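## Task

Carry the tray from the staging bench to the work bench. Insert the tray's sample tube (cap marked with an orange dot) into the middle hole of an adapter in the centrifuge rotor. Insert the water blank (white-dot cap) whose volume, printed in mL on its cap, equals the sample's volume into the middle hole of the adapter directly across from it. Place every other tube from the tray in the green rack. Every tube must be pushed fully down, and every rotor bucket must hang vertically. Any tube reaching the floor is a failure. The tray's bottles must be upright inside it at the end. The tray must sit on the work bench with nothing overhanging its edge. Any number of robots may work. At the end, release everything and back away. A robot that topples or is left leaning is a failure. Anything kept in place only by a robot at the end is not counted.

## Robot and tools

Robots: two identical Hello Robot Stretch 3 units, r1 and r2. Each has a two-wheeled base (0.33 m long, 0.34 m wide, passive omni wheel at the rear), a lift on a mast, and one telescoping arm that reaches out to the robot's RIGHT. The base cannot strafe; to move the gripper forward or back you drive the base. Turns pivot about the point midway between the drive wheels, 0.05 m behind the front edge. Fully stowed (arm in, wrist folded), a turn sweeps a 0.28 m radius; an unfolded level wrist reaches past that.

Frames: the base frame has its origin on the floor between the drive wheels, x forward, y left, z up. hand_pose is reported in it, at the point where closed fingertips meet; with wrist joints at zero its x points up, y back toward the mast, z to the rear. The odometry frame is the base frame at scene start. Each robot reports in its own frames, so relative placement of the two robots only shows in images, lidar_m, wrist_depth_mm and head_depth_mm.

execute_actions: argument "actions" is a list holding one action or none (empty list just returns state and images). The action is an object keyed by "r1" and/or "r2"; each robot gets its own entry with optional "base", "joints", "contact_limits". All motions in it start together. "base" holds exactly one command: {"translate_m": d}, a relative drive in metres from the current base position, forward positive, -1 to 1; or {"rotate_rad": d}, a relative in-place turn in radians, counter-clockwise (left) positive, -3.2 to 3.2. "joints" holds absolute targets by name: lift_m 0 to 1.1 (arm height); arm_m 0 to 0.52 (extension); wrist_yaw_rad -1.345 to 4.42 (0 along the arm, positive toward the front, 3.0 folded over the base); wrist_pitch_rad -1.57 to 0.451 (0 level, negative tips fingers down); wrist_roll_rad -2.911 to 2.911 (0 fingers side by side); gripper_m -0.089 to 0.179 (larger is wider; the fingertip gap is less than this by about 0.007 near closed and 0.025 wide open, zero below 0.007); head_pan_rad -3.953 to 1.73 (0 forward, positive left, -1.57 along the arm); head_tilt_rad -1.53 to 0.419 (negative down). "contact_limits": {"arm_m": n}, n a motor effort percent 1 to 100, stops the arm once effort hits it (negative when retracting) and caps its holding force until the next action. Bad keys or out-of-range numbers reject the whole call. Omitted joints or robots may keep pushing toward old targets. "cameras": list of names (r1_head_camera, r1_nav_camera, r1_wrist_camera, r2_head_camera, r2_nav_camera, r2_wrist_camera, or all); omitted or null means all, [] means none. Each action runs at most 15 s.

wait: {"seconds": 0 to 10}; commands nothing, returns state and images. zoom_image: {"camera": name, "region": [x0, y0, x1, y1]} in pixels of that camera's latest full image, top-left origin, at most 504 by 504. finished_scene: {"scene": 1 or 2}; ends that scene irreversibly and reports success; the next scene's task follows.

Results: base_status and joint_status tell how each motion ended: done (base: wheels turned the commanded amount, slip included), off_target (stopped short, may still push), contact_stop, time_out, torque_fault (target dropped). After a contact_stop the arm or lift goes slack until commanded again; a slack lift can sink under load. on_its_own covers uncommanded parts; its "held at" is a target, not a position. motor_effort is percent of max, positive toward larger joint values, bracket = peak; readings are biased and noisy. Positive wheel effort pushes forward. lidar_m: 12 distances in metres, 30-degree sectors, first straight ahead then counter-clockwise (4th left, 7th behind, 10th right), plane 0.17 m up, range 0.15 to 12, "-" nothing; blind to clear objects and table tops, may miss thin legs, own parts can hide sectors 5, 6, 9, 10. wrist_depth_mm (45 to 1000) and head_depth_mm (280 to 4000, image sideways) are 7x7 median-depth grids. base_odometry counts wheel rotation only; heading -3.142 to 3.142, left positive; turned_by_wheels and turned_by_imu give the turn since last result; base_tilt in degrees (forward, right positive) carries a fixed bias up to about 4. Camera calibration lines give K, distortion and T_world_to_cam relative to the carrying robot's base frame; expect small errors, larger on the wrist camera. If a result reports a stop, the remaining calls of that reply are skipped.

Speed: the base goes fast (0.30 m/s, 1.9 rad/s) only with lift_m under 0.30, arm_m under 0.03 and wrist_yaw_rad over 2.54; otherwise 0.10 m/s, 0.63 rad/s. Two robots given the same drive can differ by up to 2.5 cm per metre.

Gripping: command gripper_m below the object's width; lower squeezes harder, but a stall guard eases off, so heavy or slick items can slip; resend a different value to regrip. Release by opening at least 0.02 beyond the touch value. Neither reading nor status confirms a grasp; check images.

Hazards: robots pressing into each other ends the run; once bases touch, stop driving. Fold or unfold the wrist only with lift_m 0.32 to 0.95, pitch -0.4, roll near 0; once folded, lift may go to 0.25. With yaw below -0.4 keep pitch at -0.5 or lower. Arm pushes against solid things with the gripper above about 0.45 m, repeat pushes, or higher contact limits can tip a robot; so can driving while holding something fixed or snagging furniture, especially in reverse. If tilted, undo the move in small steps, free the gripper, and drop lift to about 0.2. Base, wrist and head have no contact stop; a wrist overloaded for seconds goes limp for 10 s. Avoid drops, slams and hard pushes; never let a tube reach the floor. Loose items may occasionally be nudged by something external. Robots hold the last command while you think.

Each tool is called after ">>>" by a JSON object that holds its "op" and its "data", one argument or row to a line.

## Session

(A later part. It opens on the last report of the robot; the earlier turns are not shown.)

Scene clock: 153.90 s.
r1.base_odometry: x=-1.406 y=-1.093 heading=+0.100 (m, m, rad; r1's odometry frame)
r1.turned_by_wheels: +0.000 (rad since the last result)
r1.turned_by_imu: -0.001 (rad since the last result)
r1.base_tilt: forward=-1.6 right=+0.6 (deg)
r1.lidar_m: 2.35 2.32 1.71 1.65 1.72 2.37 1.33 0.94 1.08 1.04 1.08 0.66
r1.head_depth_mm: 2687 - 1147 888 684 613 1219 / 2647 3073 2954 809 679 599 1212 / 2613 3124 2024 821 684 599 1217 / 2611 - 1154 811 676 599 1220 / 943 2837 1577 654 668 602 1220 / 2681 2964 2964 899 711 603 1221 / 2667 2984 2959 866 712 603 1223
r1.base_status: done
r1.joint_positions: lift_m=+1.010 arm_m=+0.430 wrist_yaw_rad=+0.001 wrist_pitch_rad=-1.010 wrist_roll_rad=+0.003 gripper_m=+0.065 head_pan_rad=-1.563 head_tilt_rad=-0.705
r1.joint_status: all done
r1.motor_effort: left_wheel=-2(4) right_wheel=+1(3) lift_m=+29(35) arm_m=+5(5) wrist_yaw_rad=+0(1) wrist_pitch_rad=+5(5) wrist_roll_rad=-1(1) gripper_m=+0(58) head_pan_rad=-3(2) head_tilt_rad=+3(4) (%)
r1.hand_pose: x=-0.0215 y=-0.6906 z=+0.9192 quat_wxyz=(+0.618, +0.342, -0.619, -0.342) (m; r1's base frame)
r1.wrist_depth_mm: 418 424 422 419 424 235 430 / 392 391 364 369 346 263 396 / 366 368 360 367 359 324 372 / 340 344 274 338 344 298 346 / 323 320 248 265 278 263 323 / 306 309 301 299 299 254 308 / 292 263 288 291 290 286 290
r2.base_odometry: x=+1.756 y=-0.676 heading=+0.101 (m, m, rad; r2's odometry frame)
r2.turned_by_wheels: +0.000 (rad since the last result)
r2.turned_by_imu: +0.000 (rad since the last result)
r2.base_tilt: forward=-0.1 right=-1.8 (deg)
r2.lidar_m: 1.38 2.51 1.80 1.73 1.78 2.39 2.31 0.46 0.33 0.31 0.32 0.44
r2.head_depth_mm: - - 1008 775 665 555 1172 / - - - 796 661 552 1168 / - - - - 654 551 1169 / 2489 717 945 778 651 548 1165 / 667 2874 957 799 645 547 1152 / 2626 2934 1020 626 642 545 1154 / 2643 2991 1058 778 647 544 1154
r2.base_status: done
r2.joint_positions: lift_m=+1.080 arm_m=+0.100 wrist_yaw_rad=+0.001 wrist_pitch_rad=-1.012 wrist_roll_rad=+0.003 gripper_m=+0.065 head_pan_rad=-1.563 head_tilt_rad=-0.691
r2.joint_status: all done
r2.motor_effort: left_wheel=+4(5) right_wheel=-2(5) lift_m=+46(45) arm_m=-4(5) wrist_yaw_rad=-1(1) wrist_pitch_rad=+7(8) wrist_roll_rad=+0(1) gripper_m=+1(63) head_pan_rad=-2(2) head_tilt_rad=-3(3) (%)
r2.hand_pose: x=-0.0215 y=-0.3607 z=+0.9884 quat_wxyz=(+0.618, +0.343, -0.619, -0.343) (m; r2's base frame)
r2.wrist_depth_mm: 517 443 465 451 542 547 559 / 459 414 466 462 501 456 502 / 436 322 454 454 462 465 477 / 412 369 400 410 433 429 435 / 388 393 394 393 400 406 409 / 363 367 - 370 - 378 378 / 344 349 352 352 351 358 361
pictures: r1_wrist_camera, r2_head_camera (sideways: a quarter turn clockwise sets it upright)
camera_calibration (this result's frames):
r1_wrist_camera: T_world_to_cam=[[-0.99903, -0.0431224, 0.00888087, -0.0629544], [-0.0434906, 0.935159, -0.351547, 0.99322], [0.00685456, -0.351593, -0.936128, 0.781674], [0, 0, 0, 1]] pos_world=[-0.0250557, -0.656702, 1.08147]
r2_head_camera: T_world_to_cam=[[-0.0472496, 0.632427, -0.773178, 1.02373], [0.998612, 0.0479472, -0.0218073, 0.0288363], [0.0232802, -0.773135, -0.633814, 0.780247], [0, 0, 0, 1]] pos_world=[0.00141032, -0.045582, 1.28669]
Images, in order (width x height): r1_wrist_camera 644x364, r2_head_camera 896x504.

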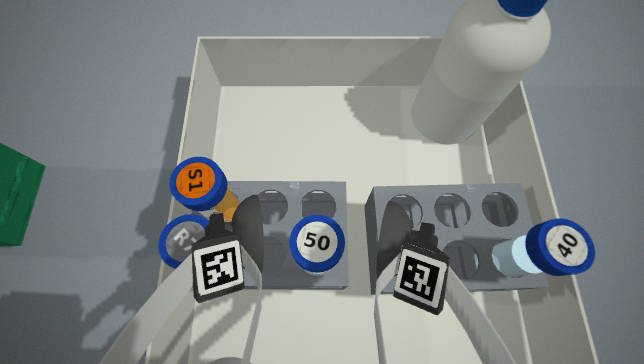

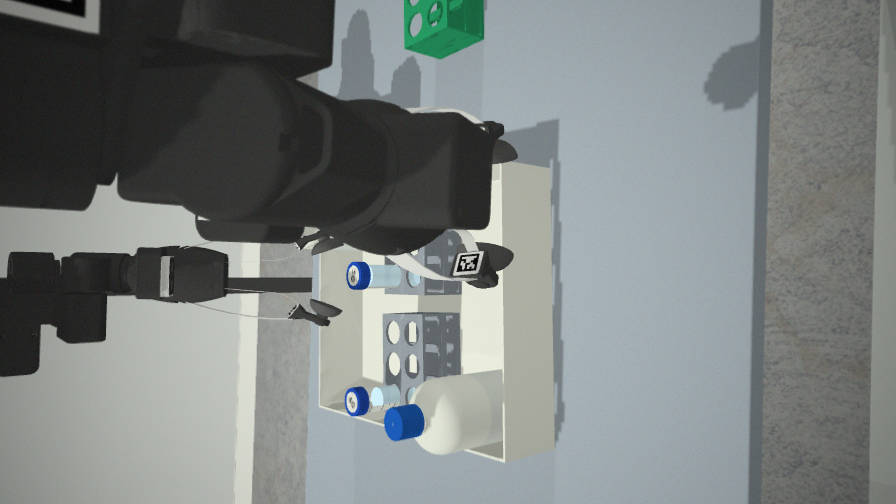

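>>> {"op": "execute_actions", "data": {
  "actions": [
    {"r1":{"base":{"translate_m":0.003},"joints":{"lift_m":0.957,"gripper_m":0.056}}}
  ],
  "cameras": ["r1_wrist_camera"]
}}

>>> {"op": "execute_actions", "data": {
  "actions": [
    {"r1":{"joints":{"gripper_m":0.01}}}
  ],
  "cameras": []
}}

>>> {"op": "execute_actions", "data": {
  "actions": [
    {"r1":{"joints":{"lift_m":1.1,"head_pan_rad":-2.3}}}
  ],
  "cameras": ["r1_wrist_camera","r1_head_camera","r2_nav_camera"]
}}

Scene clock: 161.33 s.
r1.base_odometry: x=-1.403 y=-1.093 heading=+0.099 (m, m, rad; r1's odometry frame)
r1.turned_by_wheels: +0.000 (rad since the last result)
r1.turned_by_imu: -0.001 (rad since the last result)
r1.base_tilt: forward=-1.7 right=+0.6 (deg)
r1.lidar_m: 2.34 2.31 1.70 1.65 1.72 2.37 1.34 0.94 1.08 1.04 1.09 0.66
r1.head_depth_mm: 2706 2956 - 857 684 613 1219 / 2683 2864 1150 814 680 599 1212 / 2675 - 916 818 683 599 1214 / 2653 2864 - 801 675 601 1220 / 949 2834 1569 655 670 600 1219 / 2645 2962 3015 897 710 602 1219 / 2671 2997 3003 866 712 601 1220
r1.base_status: done
r1.joint_positions: lift_m=+0.957 arm_m=+0.430 wrist_yaw_rad=+0.001 wrist_pitch_rad=-1.010 wrist_roll_rad=+0.003 gripper_m=+0.056 head_pan_rad=-1.563 head_tilt_rad=-0.705
r1.joint_status: all done
r1.motor_effort: left_wheel=-2(4) right_wheel=+1(5) lift_m=+29(28) arm_m=+4(4) wrist_yaw_rad=+0(1) wrist_pitch_rad=+5(5) wrist_roll_rad=-1(0) gripper_m=-1(47) head_pan_rad=-3(3) head_tilt_rad=+3(2) (%)
r1.hand_pose: x=-0.0215 y=-0.6906 z=+0.8662 quat_wxyz=(+0.618, +0.342, -0.619, -0.342) (m; r1's base frame)
r1.wrist_depth_mm: 351 349 300 303 305 218 351 / 327 324 321 324 322 263 330 / 304 298 301 305 306 297 256 / 289 216 222 229 235 230 230 / 272 148 211 150 216 213 164 / 257 216 250 250 - 229 202 / 244 235 243 242 243 244 221
r2.base_odometry: x=+1.756 y=-0.676 heading=+0.101 (m, m, rad; r2's odometry frame)
r2.turned_by_wheels: +0.000 (rad since the last result)
r2.turned_by_imu: +0.000 (rad since the last result)
r2.base_tilt: forward=-0.2 right=-2.0 (deg)
r2.lidar_m: 1.37 2.51 1.81 1.73 1.78 2.41 2.32 0.46 0.33 0.31 0.32 0.44
r2.head_depth_mm: - - 1007 774 664 556 1174 / - - - 800 663 553 1167 / - - - - 656 551 1165 / 2516 737 876 776 651 549 1164 / 731 2926 940 800 645 547 1155 / 2618 2993 1017 625 641 545 1152 / 2600 2993 1058 778 648 544 1158
r2.base_status: not commanded
r2.joint_positions: lift_m=+1.080 arm_m=+0.100 wrist_yaw_rad=+0.001 wrist_pitch_rad=-1.012 wrist_roll_rad=+0.003 gripper_m=+0.065 head_pan_rad=-1.563 head_tilt_rad=-0.691
r2.joint_status: not commanded
r2.motor_effort: left_wheel=+3(3) right_wheel=-2(2) lift_m=+45(45) arm_m=-4(4) wrist_yaw_rad=-1(1) wrist_pitch_rad=+7(7) wrist_roll_rad=-1(0) gripper_m=+1(1) head_pan_rad=-2(3) head_tilt_rad=-4(4) (%)
r2.hand_pose: x=-0.0215 y=-0.3607 z=+0.9884 quat_wxyz=(+0.618, +0.343, -0.619, -0.343) (m; r2's base frame)
r2.wrist_depth_mm: 516 441 469 440 547 543 550 / 470 419 474 469 503 457 494 / 436 321 450 450 457 468 468 / 415 369 419 412 428 431 443 / 389 390 401 395 405 404 413 / 369 371 - 373 - 379 382 / 342 345 349 350 355 360 360
pictures: r1_wrist_camera
camera_calibration (this result's frames):
r1_wrist_camera: T_world_to_cam=[[-0.99903, -0.0431223, 0.00888091, -0.0624836], [-0.0434904, 0.935159, -0.351548, 0.974587], [0.00685448, -0.351593, -0.936128, 0.732053], [0, 0, 0, 1]] pos_world=[-0.0250557, -0.656704, 1.02846]
Images, in order (width x height): r1_wrist_camera 644x364.

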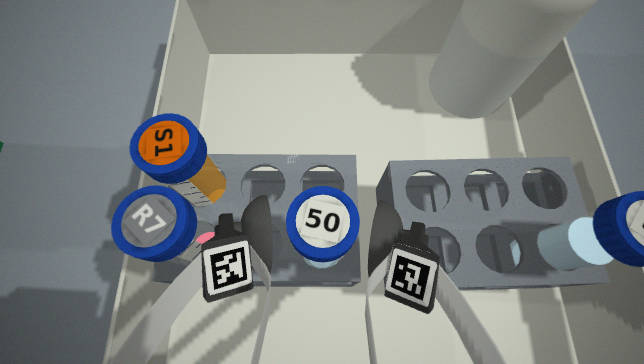

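Scene clock: 162.27 s.
r1.base_odometry: x=-1.403 y=-1.093 heading=+0.099 (m, m, rad; r1's odometry frame)
r1.turned_by_wheels: +0.000 (rad since the last result)
r1.turned_by_imu: +0.000 (rad since the last result)
r1.base_tilt: forward=-1.6 right=+0.8 (deg)
r1.lidar_m: 2.35 2.31 1.71 1.65 1.72 2.38 1.34 0.94 1.08 1.04 1.09 0.66
r1.head_depth_mm: 2703 2948 - 856 684 614 1217 / 2674 2841 1147 812 679 599 1215 / 2661 - 913 819 683 599 1213 / 2633 2908 - 798 676 600 1215 / 950 2812 1567 656 670 601 1221 / 2666 2957 2981 899 711 603 1219 / 2681 2955 3006 865 712 602 1223
r1.base_status: not commanded
r1.joint_positions: lift_m=+0.957 arm_m=+0.430 wrist_yaw_rad=+0.001 wrist_pitch_rad=-1.010 wrist_roll_rad=+0.003 gripper_m=+0.010 head_pan_rad=-1.563 head_tilt_rad=-0.705
r1.joint_status: all done
r1.motor_effort: left_wheel=-2(2) right_wheel=+1(1) lift_m=+29(29) arm_m=+5(4) wrist_yaw_rad=-1(1) wrist_pitch_rad=+5(5) wrist_roll_rad=-1(1) gripper_m=-9(81) head_pan_rad=-3(2) head_tilt_rad=+3(3) (%)
r1.hand_pose: x=-0.0215 y=-0.6906 z=+0.8662 quat_wxyz=(+0.618, +0.342, -0.619, -0.342) (m; r1's base frame)
r1.wrist_depth_mm: 348 351 302 306 305 219 349 / 326 325 320 325 323 261 327 / 307 300 305 303 303 298 256 / 288 216 224 227 235 229 228 / 272 148 213 146 226 215 164 / 257 216 250 250 252 229 203 / 244 200 242 242 243 244 221
r2.base_odometry: x=+1.756 y=-0.676 heading=+0.101 (m, m, rad; r2's odometry frame)
r2.turned_by_wheels: +0.000 (rad since the last result)
r2.turned_by_imu: +0.000 (rad since the last result)
r2.base_tilt: forward=-0.1 right=-2.0 (deg)
r2.lidar_m: 1.37 2.51 1.81 1.73 1.78 2.39 2.31 0.46 0.33 0.31 0.32 0.43
r2.head_depth_mm: - - 1009 775 665 554 1176 / - - - 798 661 553 1164 / - - - - 655 552 1161 / 2513 734 877 780 650 550 1156 / 730 2903 954 799 646 547 1157 / 2616 2950 1017 626 640 545 1155 / 2621 2978 1062 776 649 544 1155
r2.base_status: not commanded
r2.joint_positions: lift_m=+1.080 arm_m=+0.100 wrist_yaw_rad=+0.001 wrist_pitch_rad=-1.012 wrist_roll_rad=+0.003 gripper_m=+0.065 head_pan_rad=-1.563 head_tilt_rad=-0.691
r2.joint_status: not commanded
r2.motor_effort: left_wheel=+3(3) right_wheel=-2(2) lift_m=+45(45) arm_m=-4(4) wrist_yaw_rad=-1(1) wrist_pitch_rad=+7(7) wrist_roll_rad=-1(1) gripper_m=+0(1) head_pan_rad=-2(2) head_tilt_rad=-3(3) (%)
r2.hand_pose: x=-0.0215 y=-0.3607 z=+0.9884 quat_wxyz=(+0.618, +0.343, -0.619, -0.343) (m; r2's base frame)
r2.wrist_depth_mm: 515 444 460 447 545 548 553 / 454 409 464 459 495 452 502 / 434 321 451 444 465 467 468 / 412 373 402 407 429 430 441 / 390 391 399 394 409 408 412 / 362 369 - 374 - 382 377 / 342 343 346 347 352 354 362
pictures: none
No camera images: the call's "cameras" was empty. Leave "cameras" out to get every camera's image.

Scene clock: 164.40 s.
r1.base_odometry: x=-1.403 y=-1.093 heading=+0.099 (m, m, rad; r1's odometry frame)
r1.turned_by_wheels: +0.000 (rad since the last result)
r1.turned_by_imu: +0.000 (rad since the last result)
r1.base_tilt: forward=-1.7 right=+0.7 (deg)
r1.lidar_m: 2.35 2.32 1.71 1.65 1.72 2.37 1.34 0.94 1.08 1.04 1.08 0.66
r1.head_depth_mm: - 1633 1292 1000 1335 1421 1213 / - 1474 1369 890 1580 1391 1212 / - 1482 1207 892 1584 1425 1216 / - 3963 1211 893 729 1433 1218 / - 3761 1213 896 709 1366 1223 / - 3433 1221 899 711 617 1218 / 2977 3142 3027 900 672 590 1200
r1.base_status: not commanded
r1.joint_positions: lift_m=+1.099 arm_m=+0.430 wrist_yaw_rad=+0.001 wrist_pitch_rad=-1.010 wrist_roll_rad=+0.003 gripper_m=+0.010 head_pan_rad=-2.293 head_tilt_rad=-0.705
r1.joint_status: all done
r1.motor_effort: left_wheel=-2(2) right_wheel=+1(1) lift_m=+42(44) arm_m=+5(5) wrist_yaw_rad=-1(0) wrist_pitch_rad=+5(5) wrist_roll_rad=-1(1) gripper_m=-10(10) head_pan_rad=-2(33) head_tilt_rad=+2(3) (%)
r1.hand_pose: x=-0.0215 y=-0.6906 z=+1.0080 quat_wxyz=(+0.618, +0.342, -0.619, -0.342) (m; r1's base frame)
r1.wrist_depth_mm: 533 535 533 536 539 538 544 / 496 500 501 501 495 493 507 / 465 472 461 456 380 462 476 / 406 438 438 433 439 437 449 / 372 415 382 146 362 410 416 / 393 391 382 385 367 384 395 / 368 370 364 373 369 366 377
r2.base_odometry: x=+1.756 y=-0.676 heading=+0.101 (m, m, rad; r2's odometry frame)
r2.turned_by_wheels: +0.000 (rad since the last result)
r2.turned_by_imu: +0.000 (rad since the last result)
r2.base_tilt: forward=+0.0 right=-2.1 (deg)
r2.lidar_m: 1.38 2.50 1.81 1.73 1.78 2.39 2.31 0.46 0.33 0.31 0.32 0.44
r2.head_depth_mm: - - 1009 774 664 554 1167 / - - - 795 661 552 1164 / - - - - 654 552 1165 / 649 2844 874 778 650 548 1158 / 2594 2916 954 800 646 547 1156 / 2591 2937 1017 625 639 544 1156 / 2605 2938 1064 779 648 544 1152
r2.base_status: not commanded
r2.joint_positions: lift_m=+1.080 arm_m=+0.100 wrist_yaw_rad=+0.001 wrist_pitch_rad=-1.012 wrist_roll_rad=+0.003 gripper_m=+0.065 head_pan_rad=-1.563 head_tilt_rad=-0.691
r2.joint_status: not commanded
r2.motor_effort: left_wheel=+3(3) right_wheel=-2(2) lift_m=+45(45) arm_m=-4(4) wrist_yaw_rad=-1(2) wrist_pitch_rad=+7(7) wrist_roll_rad=+0(1) gripper_m=+1(1) head_pan_rad=-2(3) head_tilt_rad=-3(3) (%)
r2.hand_pose: x=-0.0215 y=-0.3607 z=+0.9884 quat_wxyz=(+0.618, +0.343, -0.619, -0.343) (m; r2's base frame)
r2.wrist_depth_mm: 512 441 522 452 544 548 558 / 464 418 469 464 501 454 498 / 436 323 441 449 468 471 469 / 412 368 410 406 432 429 442 / 385 388 397 401 404 410 411 / 369 366 - 374 - 380 381 / 348 349 348 350 355 363 368
pictures: r1_head_camera (sideways: a quarter turn clockwise sets it upright), r1_wrist_camera, r2_nav_camera (sideways: a quarter turn counterclockwise sets it upright)
camera_calibration (this result's frames):
r1_head_camera: T_world_to_cam=[[0.433593, 0.425481, -0.794332, 1.05247], [0.7118, -0.702273, 0.0123725, -0.0217431], [-0.552573, -0.57077, -0.607359, 0.753247], [0, 0, 0, 1]] pos_world=[-0.024643, -0.0331451, 1.29377]
r1_wrist_camera: T_world_to_cam=[[-0.99903, -0.043124, 0.0088808, -0.0637437], [-0.043492, 0.935159, -0.351548, 1.02443], [0.00685517, -0.351593, -0.936128, 0.864774], [0, 0, 0, 1]] pos_world=[-0.0250555, -0.656706, 1.17024]
r2_nav_camera: T_world_to_cam=[[0.0209318, -0.598583, 0.800787, -0.997982], [-0.999379, 0.0101893, 0.0337393, 0.0230195], [-0.0283553, -0.800996, -0.597998, 0.747883], [0, 0, 0, 1]] pos_world=[0.0651012, 0.00144112, 1.24563]
Images, in order (width x height): r1_head_camera 896x504, r1_wrist_camera 644x364, r2_nav_camera 672x504.

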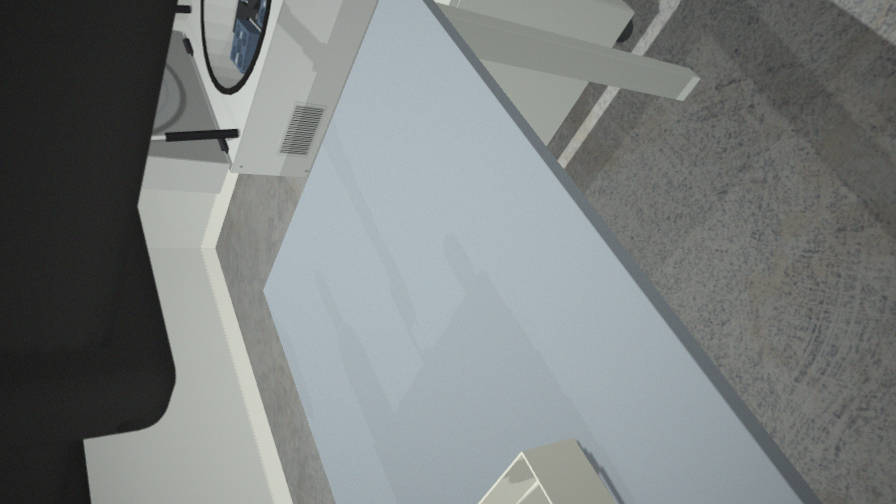

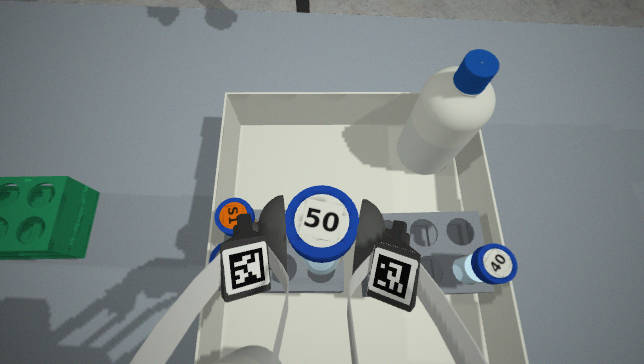

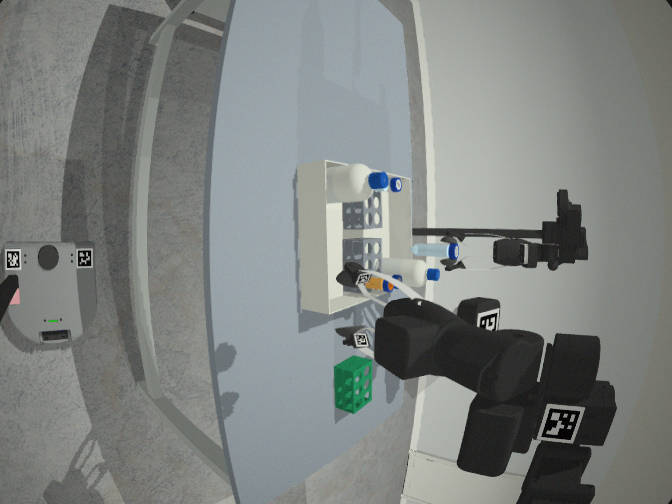

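>>> {"op": "execute_actions", "data": {
  "actions": [
    {"r1":{"joints":{"arm_m":0.05,"head_pan_rad":-1.57}},"r2":{"base":{"translate_m":-0.011}}}
  ],
  "cameras": []
}}

>>> {"op": "execute_actions", "data": {
  "actions": [
    {"r1":{"base":{"translate_m":-0.95}},"r2":{"joints":{"arm_m":0.455,"lift_m":1.03,"gripper_m":0.056}}}
  ],
  "cameras": ["r1_nav_camera","r1_head_camera","r2_wrist_camera"]
}}

Scene clock: 173.57 s.
r1.base_odometry: x=-1.403 y=-1.093 heading=+0.099 (m, m, rad; r1's odometry frame)
r1.turned_by_wheels: +0.000 (rad since the last result)
r1.turned_by_imu: -0.001 (rad since the last result)
r1.base_tilt: forward=-1.7 right=+0.7 (deg)
r1.lidar_m: 2.35 2.30 1.71 1.65 1.72 2.37 1.34 0.94 1.08 1.04 1.09 0.66
r1.head_depth_mm: - - - 858 702 613 1210 / - - - 792 666 614 1217 / - - - - - 600 1220 / 2715 2881 - - - 601 1220 / 948 2872 1565 653 670 601 1217 / 2678 2930 2962 901 711 601 1223 / 2646 2922 3018 866 710 603 1219
r1.base_status: not commanded
r1.joint_positions: lift_m=+1.099 arm_m=+0.050 wrist_yaw_rad=+0.001 wrist_pitch_rad=-1.010 wrist_roll_rad=+0.001 gripper_m=+0.010 head_pan_rad=-1.577 head_tilt_rad=-0.705
r1.joint_status: all done
r1.motor_effort: left_wheel=-2(2) right_wheel=+1(1) lift_m=+42(42) arm_m=-4(5) wrist_yaw_rad=-1(1) wrist_pitch_rad=+5(5) wrist_roll_rad=-1(1) gripper_m=-9(10) head_pan_rad=+3(33) head_tilt_rad=+4(2) (%)
r1.hand_pose: x=-0.0215 y=-0.3113 z=+1.0080 quat_wxyz=(+0.619, +0.342, -0.619, -0.342) (m; r1's base frame)
r1.wrist_depth_mm: 531 540 522 523 514 540 548 / 497 501 491 493 494 496 510 / 470 471 464 458 462 473 476 / 437 440 442 443 445 446 447 / 761 431 425 146 423 427 418 / - - - - - - - / - - - - - - -
r2.base_odometry: x=+1.745 y=-0.677 heading=+0.101 (m, m, rad; r2's odometry frame)
r2.turned_by_wheels: +0.000 (rad since the last result)
r2.turned_by_imu: +0.000 (rad since the last result)
r2.base_tilt: forward=-0.1 right=-2.0 (deg)
r2.lidar_m: 1.38 2.51 1.80 1.73 1.78 2.39 2.29 0.46 0.33 0.31 0.32 0.44
r2.head_depth_mm: - - 1007 774 663 554 1171 / - - - 798 662 552 1164 / - - - - 657 551 1167 / 2585 2825 945 804 651 549 1161 / 2563 2881 958 782 648 547 1159 / 2620 2971 956 628 642 545 1156 / 2597 2953 1063 753 639 544 1153
r2.base_status: done
r2.joint_positions: lift_m=+1.080 arm_m=+0.100 wrist_yaw_rad=+0.001 wrist_pitch_rad=-1.012 wrist_roll_rad=+0.003 gripper_m=+0.065 head_pan_rad=-1.563 head_tilt_rad=-0.691
r2.joint_status: not commanded
r2.motor_effort: left_wheel=+3(7) right_wheel=-2(6) lift_m=+45(45) arm_m=-4(4) wrist_yaw_rad=-1(1) wrist_pitch_rad=+7(7) wrist_roll_rad=-1(0) gripper_m=+1(1) head_pan_rad=-2(3) head_tilt_rad=-3(4) (%)
r2.hand_pose: x=-0.0215 y=-0.3607 z=+0.9884 quat_wxyz=(+0.618, +0.343, -0.619, -0.343) (m; r2's base frame)
r2.wrist_depth_mm: 514 435 511 484 537 555 555 / 287 423 460 472 498 459 503 / 424 330 453 451 468 470 473 / 406 369 405 414 427 433 442 / 388 390 404 397 408 406 406 / 364 370 - 368 - 379 387 / 343 345 346 353 351 355 360
pictures: none
No camera images: the call's "cameras" was empty. Leave "cameras" out to get every camera's image.

Scene clock: 184.13 s.
r1.base_odometry: x=-2.348 y=-1.187 heading=+0.099 (m, m, rad; r1's odometry frame)
r1.turned_by_wheels: +0.000 (rad since the last result)
r1.turned_by_imu: -0.004 (rad since the last result)
r1.base_tilt: forward=-1.6 right=+0.5 (deg)
r1.lidar_m: 1.54 2.34 1.72 1.66 1.73 2.06 2.00 0.49 0.36 0.36 1.07 1.48
r1.head_depth_mm: - - - 836 664 620 698 / - - - 791 809 797 714 / - - - - - 862 801 / 2699 2912 - - - 1424 1222 / 2638 2938 2945 897 711 587 762 / 2655 2967 2984 898 712 588 1218 / 2627 2921 3006 900 712 589 1223
r1.base_status: done
r1.joint_positions: lift_m=+1.099 arm_m=+0.050 wrist_yaw_rad=+0.001 wrist_pitch_rad=-1.010 wrist_roll_rad=+0.001 gripper_m=+0.010 head_pan_rad=-1.577 head_tilt_rad=-0.705
r1.joint_status: not commanded
r1.motor_effort: left_wheel=-2(6) right_wheel=+1(2) lift_m=+41(42) arm_m=-4(4) wrist_yaw_rad=-1(0) wrist_pitch_rad=+5(5) wrist_roll_rad=+0(0) gripper_m=-11(8) head_pan_rad=+4(3) head_tilt_rad=+3(3) (%)
r1.hand_pose: x=-0.0215 y=-0.3113 z=+1.0080 quat_wxyz=(+0.619, +0.342, -0.619, -0.342) (m; r1's base frame)
r1.wrist_depth_mm: 533 538 538 - 738 563 557 / 493 502 499 - 716 455 517 / 463 469 474 - 698 425 486 / 444 440 440 812 652 399 395 / 423 427 418 146 576 446 432 / - - - - 849 782 681 / - - - - - - -
r2.base_odometry: x=+1.745 y=-0.677 heading=+0.101 (m, m, rad; r2's odometry frame)
r2.turned_by_wheels: +0.000 (rad since the last result)
r2.turned_by_imu: +0.000 (rad since the last result)
r2.base_tilt: forward=-0.1 right=-2.0 (deg)
r2.lidar_m: 1.38 2.51 1.80 1.72 1.78 2.39 2.29 0.46 0.33 0.31 0.32 0.44
r2.head_depth_mm: - 2954 1097 774 665 555 1169 / - 2987 1093 823 660 553 1170 / - 2991 1044 786 658 549 1164 / 2608 2926 921 785 651 547 1162 / 2603 2963 958 782 647 546 1161 / 2598 2950 959 628 641 545 1154 / 2633 2973 1062 752 637 543 1159
r2.base_status: not commanded
r2.joint_positions: lift_m=+1.030 arm_m=+0.455 wrist_yaw_rad=+0.000 wrist_pitch_rad=-1.012 wrist_roll_rad=+0.003 gripper_m=+0.056 head_pan_rad=-1.563 head_tilt_rad=-0.691
r2.joint_status: all done
r2.motor_effort: left_wheel=+3(3) right_wheel=-2(2) lift_m=+31(36) arm_m=+3(3) wrist_yaw_rad=-1(1) wrist_pitch_rad=+7(7) wrist_roll_rad=+0(1) gripper_m=+1(47) head_pan_rad=-3(2) head_tilt_rad=-4(4) (%)
r2.hand_pose: x=-0.0216 y=-0.7149 z=+0.9389 quat_wxyz=(+0.618, +0.342, -0.619, -0.344) (m; r2's base frame)
r2.wrist_depth_mm: - - - - - - - / 422 417 428 421 436 437 450 / 342 339 339 228 403 408 405 / 342 362 362 280 376 378 389 / 328 335 345 338 353 352 358 / 305 306 - 263 - 334 334 / 246 252 248 245 306 310 269
pictures: r1_head_camera (sideways: a quarter turn clockwise sets it upright), r1_nav_camera (sideways: a quarter turn counterclockwise sets it upright), r2_wrist_camera
camera_calibration (this result's frames):
r1_head_camera: T_world_to_cam=[[0.0478579, 0.605496, -0.794408, 1.05492], [0.99796, -0.0626359, 0.0123796, -0.0234981], [-0.0422626, -0.79338, -0.607258, 0.750003], [0, 0, 0, 1]] pos_world=[0.00466084, -0.0451857, 1.29378]
r1_nav_camera: T_world_to_cam=[[0.0265468, -0.628993, 0.776958, -0.974891], [-0.998744, -0.0497186, -0.00612529, 0.0613169], [0.042482, -0.77582, -0.629523, 0.770661], [0, 0, 0, 1]] pos_world=[0.054381, -0.0122564, 1.24297]
r2_wrist_camera: T_world_to_cam=[[-0.999636, 0.0224946, 0.0148953, -0.0187178], [0.0142715, 0.909424, -0.415625, 1.08073], [-0.0228954, -0.415261, -0.909414, 0.715499], [0, 0, 0, 1]] pos_world=[-0.0177529, -0.685301, 1.10014]
Images, in order (width x height): r1_head_camera 896x504, r1_nav_camera 672x504, r2_wrist_camera 644x364.

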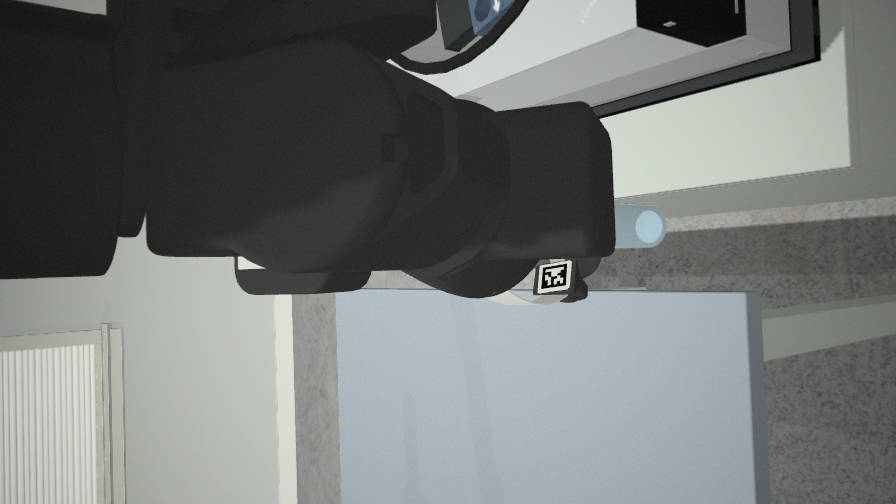

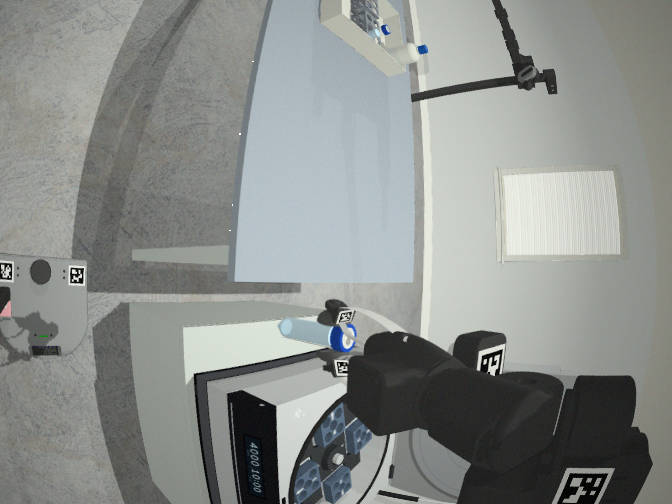

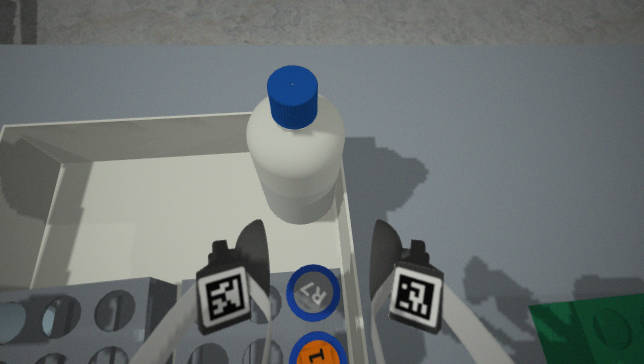

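>>> {"op": "execute_actions", "data": {
  "actions": [
    {"r1":{"base":{"translate_m":-0.4},"joints":{"arm_m":0.2,"head_tilt_rad":-0.9}},"r2":{"base":{"translate_m":0.004},"joints":{"arm_m":0.448,"lift_m":0.957}}}
  ],
  "cameras": ["r1_wrist_camera","r1_head_camera","r2_wrist_camera"]
}}

Scene clock: 192.77 s.
r1.base_odometry: x=-2.746 y=-1.227 heading=+0.099 (m, m, rad; r1's odometry frame)
r1.turned_by_wheels: +0.000 (rad since the last result)
r1.turned_by_imu: -0.002 (rad since the last result)
r1.base_tilt: forward=-1.7 right=+0.6 (deg)
r1.lidar_m: 1.93 2.34 1.72 1.66 1.73 1.65 1.59 0.48 0.35 0.34 0.36 0.60
r1.head_depth_mm: 828 947 836 653 637 774 1100 / 830 928 860 719 633 762 1104 / 816 933 878 704 633 761 1104 / - - 536 738 628 753 1081 / 814 910 882 653 623 750 1081 / 805 912 843 652 621 752 1088 / 2724 2758 2153 956 655 766 1099
r1.base_status: done
r1.joint_positions: lift_m=+1.099 arm_m=+0.200 wrist_yaw_rad=+0.001 wrist_pitch_rad=-1.010 wrist_roll_rad=+0.001 gripper_m=+0.010 head_pan_rad=-1.577 head_tilt_rad=-0.889
r1.joint_status: all done
r1.motor_effort: left_wheel=-2(6) right_wheel=+0(1) lift_m=+41(41) arm_m=+5(5) wrist_yaw_rad=+0(1) wrist_pitch_rad=+5(5) wrist_roll_rad=+0(1) gripper_m=-11(10) head_pan_rad=+3(3) head_tilt_rad=-7(28) (%)
r1.hand_pose: x=-0.0215 y=-0.4606 z=+1.0080 quat_wxyz=(+0.619, +0.342, -0.619, -0.342) (m; r1's base frame)
r1.wrist_depth_mm: 545 - 481 542 530 481 - / 564 - 503 511 523 482 - / - - 465 475 485 460 - / - - 450 456 461 454 - / - 378 372 147 467 387 381 / - 352 345 346 349 350 359 / - 755 370 361 349 341 341
r2.base_odometry: x=+1.749 y=-0.677 heading=+0.101 (m, m, rad; r2's odometry frame)
r2.turned_by_wheels: +0.000 (rad since the last result)
r2.turned_by_imu: +0.000 (rad since the last result)
r2.base_tilt: forward=+0.0 right=-2.0 (deg)
r2.lidar_m: 1.38 2.51 1.79 1.73 1.77 2.39 2.30 0.46 0.33 0.31 0.32 0.44
r2.head_depth_mm: 2603 - - 775 664 555 1169 / 2583 - 1095 825 660 552 1166 / 2558 - 1040 794 657 551 1165 / 2606 2976 943 786 651 549 1161 / 2603 2954 962 783 646 547 1159 / 2625 2943 974 627 641 545 1158 / 2615 2963 1059 753 647 543 1149
r2.base_status: done
r2.joint_positions: lift_m=+0.957 arm_m=+0.448 wrist_yaw_rad=+0.000 wrist_pitch_rad=-1.012 wrist_roll_rad=+0.003 gripper_m=+0.056 head_pan_rad=-1.563 head_tilt_rad=-0.691
r2.joint_status: all done
r2.motor_effort: left_wheel=+3(10) right_wheel=-2(4) lift_m=+30(30) arm_m=-4(4) wrist_yaw_rad=+0(0) wrist_pitch_rad=+7(7) wrist_roll_rad=-1(1) gripper_m=+1(0) head_pan_rad=-2(2) head_tilt_rad=-3(3) (%)
r2.hand_pose: x=-0.0216 y=-0.7089 z=+0.8659 quat_wxyz=(+0.618, +0.342, -0.619, -0.344) (m; r2's base frame)
r2.wrist_depth_mm: 353 361 354 161 377 370 380 / 259 265 255 165 341 341 349 / 298 301 301 201 315 320 326 / 285 283 284 266 298 300 302 / 265 264 270 206 279 277 278 / 197 207 - 142 - 262 262 / 184 199 198 132 240 246 243
pictures: r1_head_camera (sideways: a quarter turn clockwise sets it upright), r1_wrist_camera, r2_wrist_camera
camera_calibration (this result's frames):
r1_head_camera: T_world_to_cam=[[0.0486651, 0.740839, -0.669918, 0.892669], [0.997952, -0.0639352, 0.00179085, -0.00971088], [-0.0415046, -0.668633, -0.742433, 0.92582], [0, 0, 0, 1]] pos_world=[0.00467498, -0.042911, 1.28539]
r1_wrist_camera: T_world_to_cam=[[-0.998985, -0.0440488, 0.00945789, -0.0548307], [-0.0445612, 0.935143, -0.351458, 0.8092], [0.00663681, -0.351522, -0.936156, 0.945697], [0, 0, 0, 1]] pos_world=[-0.0249926, -0.426699, 1.17024]
r2_wrist_camera: T_world_to_cam=[[-0.999636, 0.022495, 0.0148949, -0.017767], [0.0142715, 0.909415, -0.415644, 1.04486], [-0.0228955, -0.41528, -0.909405, 0.65163], [0, 0, 0, 1]] pos_world=[-0.0177529, -0.679207, 1.02715]
Images, in order (width x height): r1_head_camera 896x504, r1_wrist_camera 644x364, r2_wrist_camera 644x364.

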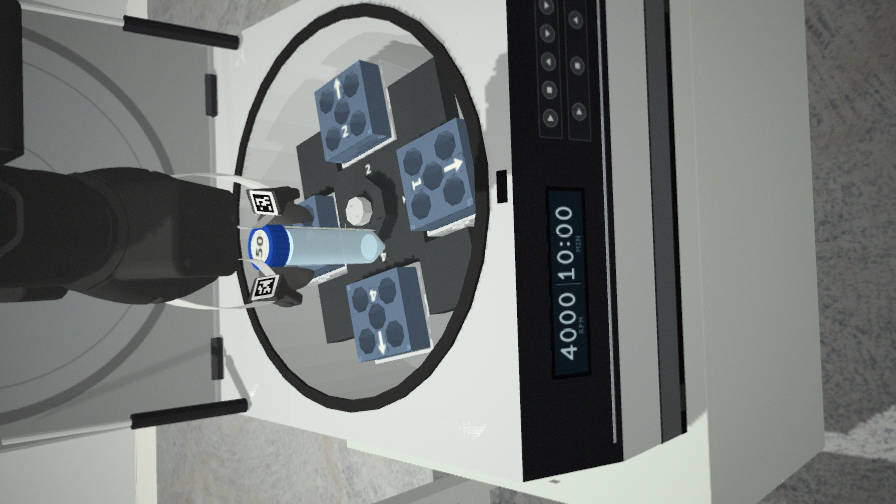

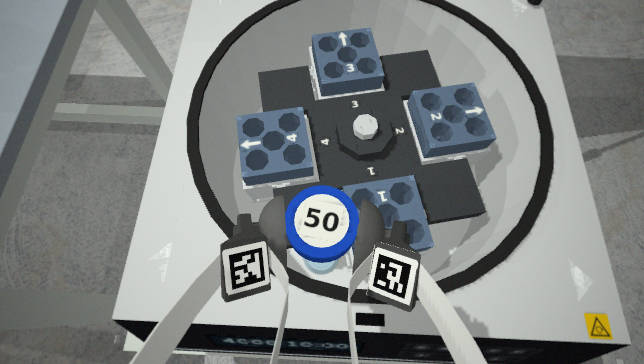

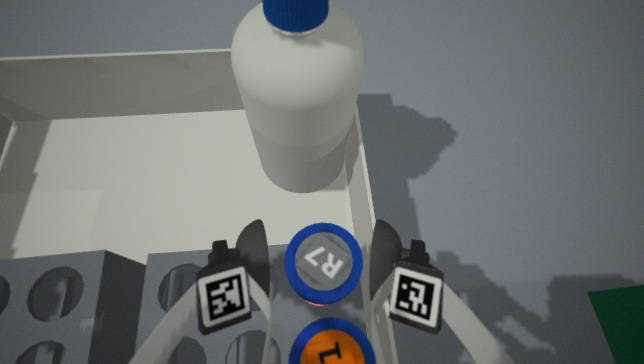

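>>> {"op": "execute_actions", "data": {
  "actions": [
    {"r1":{"base":{"translate_m":0.069},"joints":{"arm_m":0.372}},"r2":{"joints":{"gripper_m":0.01}}}
  ],
  "cameras": []
}}

>>> {"op": "execute_actions", "data": {
  "actions": [
    {"r1":{"joints":{"lift_m":0.985}},"r2":{"joints":{"lift_m":1.1,"head_pan_rad":-1.9}}}
  ],
  "cameras": ["r1_wrist_camera","r1_head_camera","r2_wrist_camera","r2_head_camera"]
}}

Scene clock: 202.03 s.
r1.base_odometry: x=-2.677 y=-1.220 heading=+0.099 (m, m, rad; r1's odometry frame)
r1.turned_by_wheels: +0.000 (rad since the last result)
r1.turned_by_imu: -0.001 (rad since the last result)
r1.base_tilt: forward=-1.7 right=+0.7 (deg)
r1.lidar_m: 1.86 2.33 1.73 1.67 1.73 1.72 1.66 0.48 0.35 0.34 0.36 0.54
r1.head_depth_mm: 826 932 859 753 637 778 1104 / 822 931 902 713 634 765 1104 / 817 940 873 737 632 761 1098 / - 879 901 653 629 753 1083 / 809 915 852 654 626 752 1082 / 2692 2641 2101 931 665 769 1087 / 2750 2774 2084 1533 1460 1089 1123
r1.base_status: done
r1.joint_positions: lift_m=+1.099 arm_m=+0.372 wrist_yaw_rad=+0.001 wrist_pitch_rad=-1.010 wrist_roll_rad=+0.001 gripper_m=+0.010 head_pan_rad=-1.577 head_tilt_rad=-0.889
r1.joint_status: all done
r1.motor_effort: left_wheel=-2(4) right_wheel=+1(4) lift_m=+41(41) arm_m=+4(5) wrist_yaw_rad=-1(1) wrist_pitch_rad=+5(5) wrist_roll_rad=-1(0) gripper_m=-10(10) head_pan_rad=+2(2) head_tilt_rad=-7(7) (%)
r1.hand_pose: x=-0.0215 y=-0.6326 z=+1.0080 quat_wxyz=(+0.619, +0.342, -0.619, -0.342) (m; r1's base frame)
r1.wrist_depth_mm: 534 - 449 435 431 425 413 / 502 761 460 445 456 450 453 / 476 - 425 473 487 463 422 / 460 - 404 456 444 469 402 / - - 373 147 431 422 407 / - - 356 391 399 408 393 / - - 331 397 390 392 377
r2.base_odometry: x=+1.749 y=-0.677 heading=+0.101 (m, m, rad; r2's odometry frame)
r2.turned_by_wheels: +0.000 (rad since the last result)
r2.turned_by_imu: +0.000 (rad since the last result)
r2.base_tilt: forward=-0.1 right=-2.1 (deg)
r2.lidar_m: 1.37 2.51 1.80 1.73 1.78 2.40 2.30 0.46 0.33 0.31 0.32 0.44
r2.head_depth_mm: 2605 - - 775 664 554 1170 / 2553 - 1096 825 661 553 1167 / 2575 - 1044 791 657 550 1170 / 2594 2938 941 787 651 549 1162 / 2585 2964 957 783 647 546 1156 / 2631 2976 976 627 641 545 1155 / 2639 2925 1064 752 648 543 1148
r2.base_status: not commanded
r2.joint_positions: lift_m=+0.957 arm_m=+0.448 wrist_yaw_rad=+0.000 wrist_pitch_rad=-1.012 wrist_roll_rad=+0.003 gripper_m=+0.010 head_pan_rad=-1.563 head_tilt_rad=-0.691
r2.joint_status: all done
r2.motor_effort: left_wheel=+3(3) right_wheel=-2(2) lift_m=+30(30) arm_m=-4(4) wrist_yaw_rad=+1(0) wrist_pitch_rad=+7(7) wrist_roll_rad=-1(1) gripper_m=-8(84) head_pan_rad=-2(2) head_tilt_rad=-4(3) (%)
r2.hand_pose: x=-0.0216 y=-0.7089 z=+0.8659 quat_wxyz=(+0.618, +0.342, -0.619, -0.344) (m; r2's base frame)
r2.wrist_depth_mm: 355 362 356 161 376 377 377 / 257 270 257 165 341 342 345 / 297 303 303 204 319 322 322 / 285 284 284 266 292 294 300 / 264 267 267 147 278 277 279 / 197 207 243 137 264 261 262 / 184 188 207 132 236 245 243
pictures: none
No camera images: the call's "cameras" was empty. Leave "cameras" out to get every camera's image.

Scene clock: 204.13 s.
r1.base_odometry: x=-2.677 y=-1.220 heading=+0.099 (m, m, rad; r1's odometry frame)
r1.turned_by_wheels: +0.000 (rad since the last result)
r1.turned_by_imu: +0.000 (rad since the last result)
r1.base_tilt: forward=-1.7 right=+0.7 (deg)
r1.lidar_m: 1.86 2.33 1.73 1.66 1.73 1.72 1.66 0.48 0.36 0.34 0.36 0.54
r1.head_depth_mm: - 945 858 749 638 775 1101 / - 929 901 714 633 767 1102 / - 942 873 737 631 762 1102 / - - 799 652 627 751 1088 / 810 914 850 654 625 753 1090 / 2696 2656 2074 932 663 768 1085 / 2762 2752 2072 1524 1462 1098 1120
r1.base_status: not commanded
r1.joint_positions: lift_m=+0.985 arm_m=+0.372 wrist_yaw_rad=+0.001 wrist_pitch_rad=-1.010 wrist_roll_rad=+0.001 gripper_m=+0.010 head_pan_rad=-1.577 head_tilt_rad=-0.889
r1.joint_status: all done
r1.motor_effort: left_wheel=-2(2) right_wheel=+1(1) lift_m=+30(33) arm_m=+4(5) wrist_yaw_rad=+0(1) wrist_pitch_rad=+5(5) wrist_roll_rad=+0(0) gripper_m=-10(9) head_pan_rad=+2(3) head_tilt_rad=-7(7) (%)
r1.hand_pose: x=-0.0215 y=-0.6326 z=+0.8942 quat_wxyz=(+0.619, +0.342, -0.619, -0.342) (m; r1's base frame)
r1.wrist_depth_mm: 486 - 331 335 352 340 334 / - 824 308 371 364 391 332 / - 982 293 367 340 358 364 / - - 312 337 341 335 318 / - - 278 146 302 307 297 / - 246 272 282 299 299 304 / 945 232 272 292 284 275 290
r2.base_odometry: x=+1.749 y=-0.677 heading=+0.101 (m, m, rad; r2's odometry frame)
r2.turned_by_wheels: +0.000 (rad since the last result)
r2.turned_by_imu: +0.000 (rad since the last result)
r2.base_tilt: forward=-0.1 right=-1.9 (deg)
r2.lidar_m: 1.38 2.51 1.80 1.73 1.77 2.39 2.30 0.46 0.33 0.31 0.32 0.44
r2.head_depth_mm: 3113 3473 2719 827 664 1267 1125 / 2995 3326 1145 824 660 1265 1122 / 2852 3227 1085 801 660 592 1121 / 2750 3136 1080 817 656 564 1166 / 2681 2998 1078 814 654 548 1159 / 2663 2910 983 764 633 545 1130 / - 2831 910 762 622 544 1107
r2.base_status: not commanded
r2.joint_positions: lift_m=+1.097 arm_m=+0.448 wrist_yaw_rad=+0.000 wrist_pitch_rad=-1.012 wrist_roll_rad=+0.003 gripper_m=+0.010 head_pan_rad=-1.893 head_tilt_rad=-0.691
r2.joint_status: all done
joint sent to its limit — the command would take r2.lift_m past its upper limit, so that joint was sent only as far as its limit.
r2.motor_effort: left_wheel=+3(3) right_wheel=-3(2) lift_m=+46(47) arm_m=-4(4) wrist_yaw_rad=-1(1) wrist_pitch_rad=+7(7) wrist_roll_rad=+0(0) gripper_m=-8(8) head_pan_rad=-3(22) head_tilt_rad=-2(4) (%)
r2.hand_pose: x=-0.0216 y=-0.7089 z=+1.0056 quat_wxyz=(+0.618, +0.342, -0.619, -0.344) (m; r2's base frame)
r2.wrist_depth_mm: - - - - - - - / 503 497 503 516 534 521 533 / 462 474 472 471 475 478 489 / 414 425 427 298 450 448 459 / 381 408 417 147 412 425 426 / 327 366 388 137 393 395 403 / 301 312 351 317 368 369 328
pictures: r1_head_camera (sideways: a quarter turn clockwise sets it upright), r1_wrist_camera, r2_head_camera (sideways: a quarter turn clockwise sets it upright), r2_wrist_camera
camera_calibration (this result's frames):
r1_head_camera: T_world_to_cam=[[0.0486653, 0.740891, -0.66986, 0.892594], [0.997952, -0.0639353, 0.00178636, -0.00970503], [-0.0415042, -0.668575, -0.742485, 0.925887], [0, 0, 0, 1]] pos_world=[0.004675, -0.0429097, 1.28539]
r1_wrist_camera: T_world_to_cam=[[-0.998985, -0.0440486, 0.00945706, -0.0613301], [-0.0445608, 0.93515, -0.351439, 0.930038], [0.00663661, -0.351503, -0.936163, 0.77872], [0, 0, 0, 1]] pos_world=[-0.0249926, -0.598703, 1.05644]
r2_head_camera: T_world_to_cam=[[0.16019, 0.613764, -0.773067, 1.02232], [0.960306, -0.278094, -0.0218003, 0.0290609], [-0.228366, -0.738889, -0.633949, 0.781958], [0, 0, 0, 1]] pos_world=[-0.0131005, -0.041603, 1.28668]
r2_wrist_camera: T_world_to_cam=[[-0.999636, 0.0224943, 0.0148948, -0.019848], [0.0142709, 0.909415, -0.415644, 1.10293], [-0.0228952, -0.41528, -0.909405, 0.778664], [0, 0, 0, 1]] pos_world=[-0.0177529, -0.679207, 1.16684]
Images, in order (width x height): r1_head_camera 896x504, r1_wrist_camera 644x364, r2_head_camera 896x504, r2_wrist_camera 644x364.

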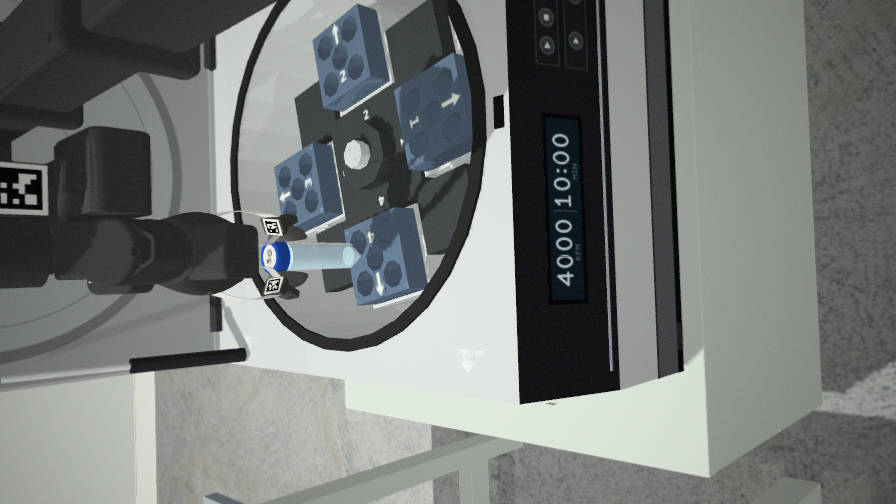

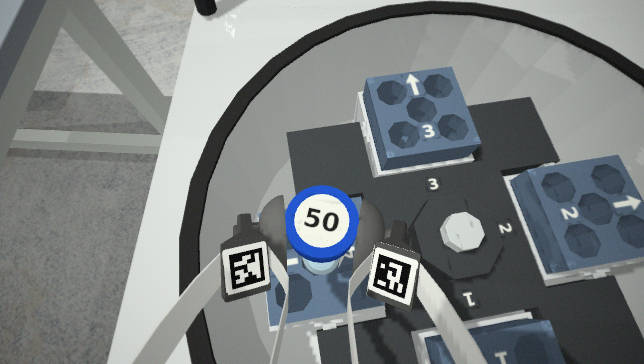

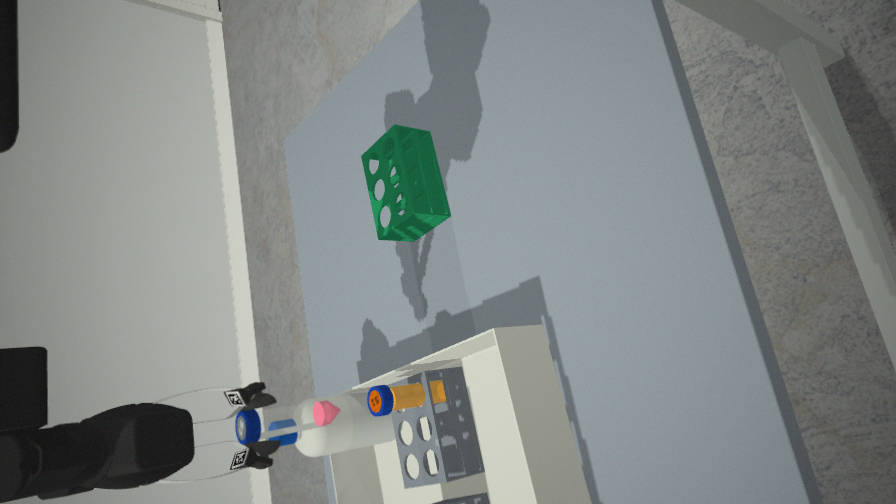

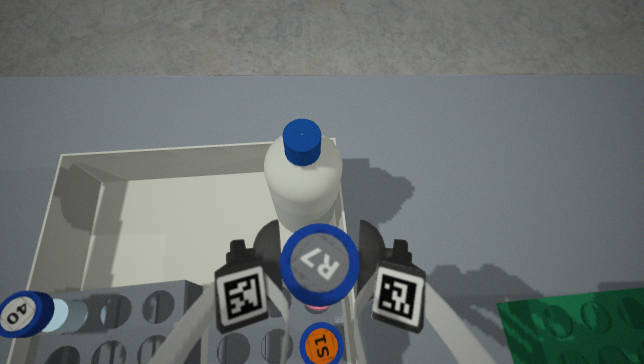

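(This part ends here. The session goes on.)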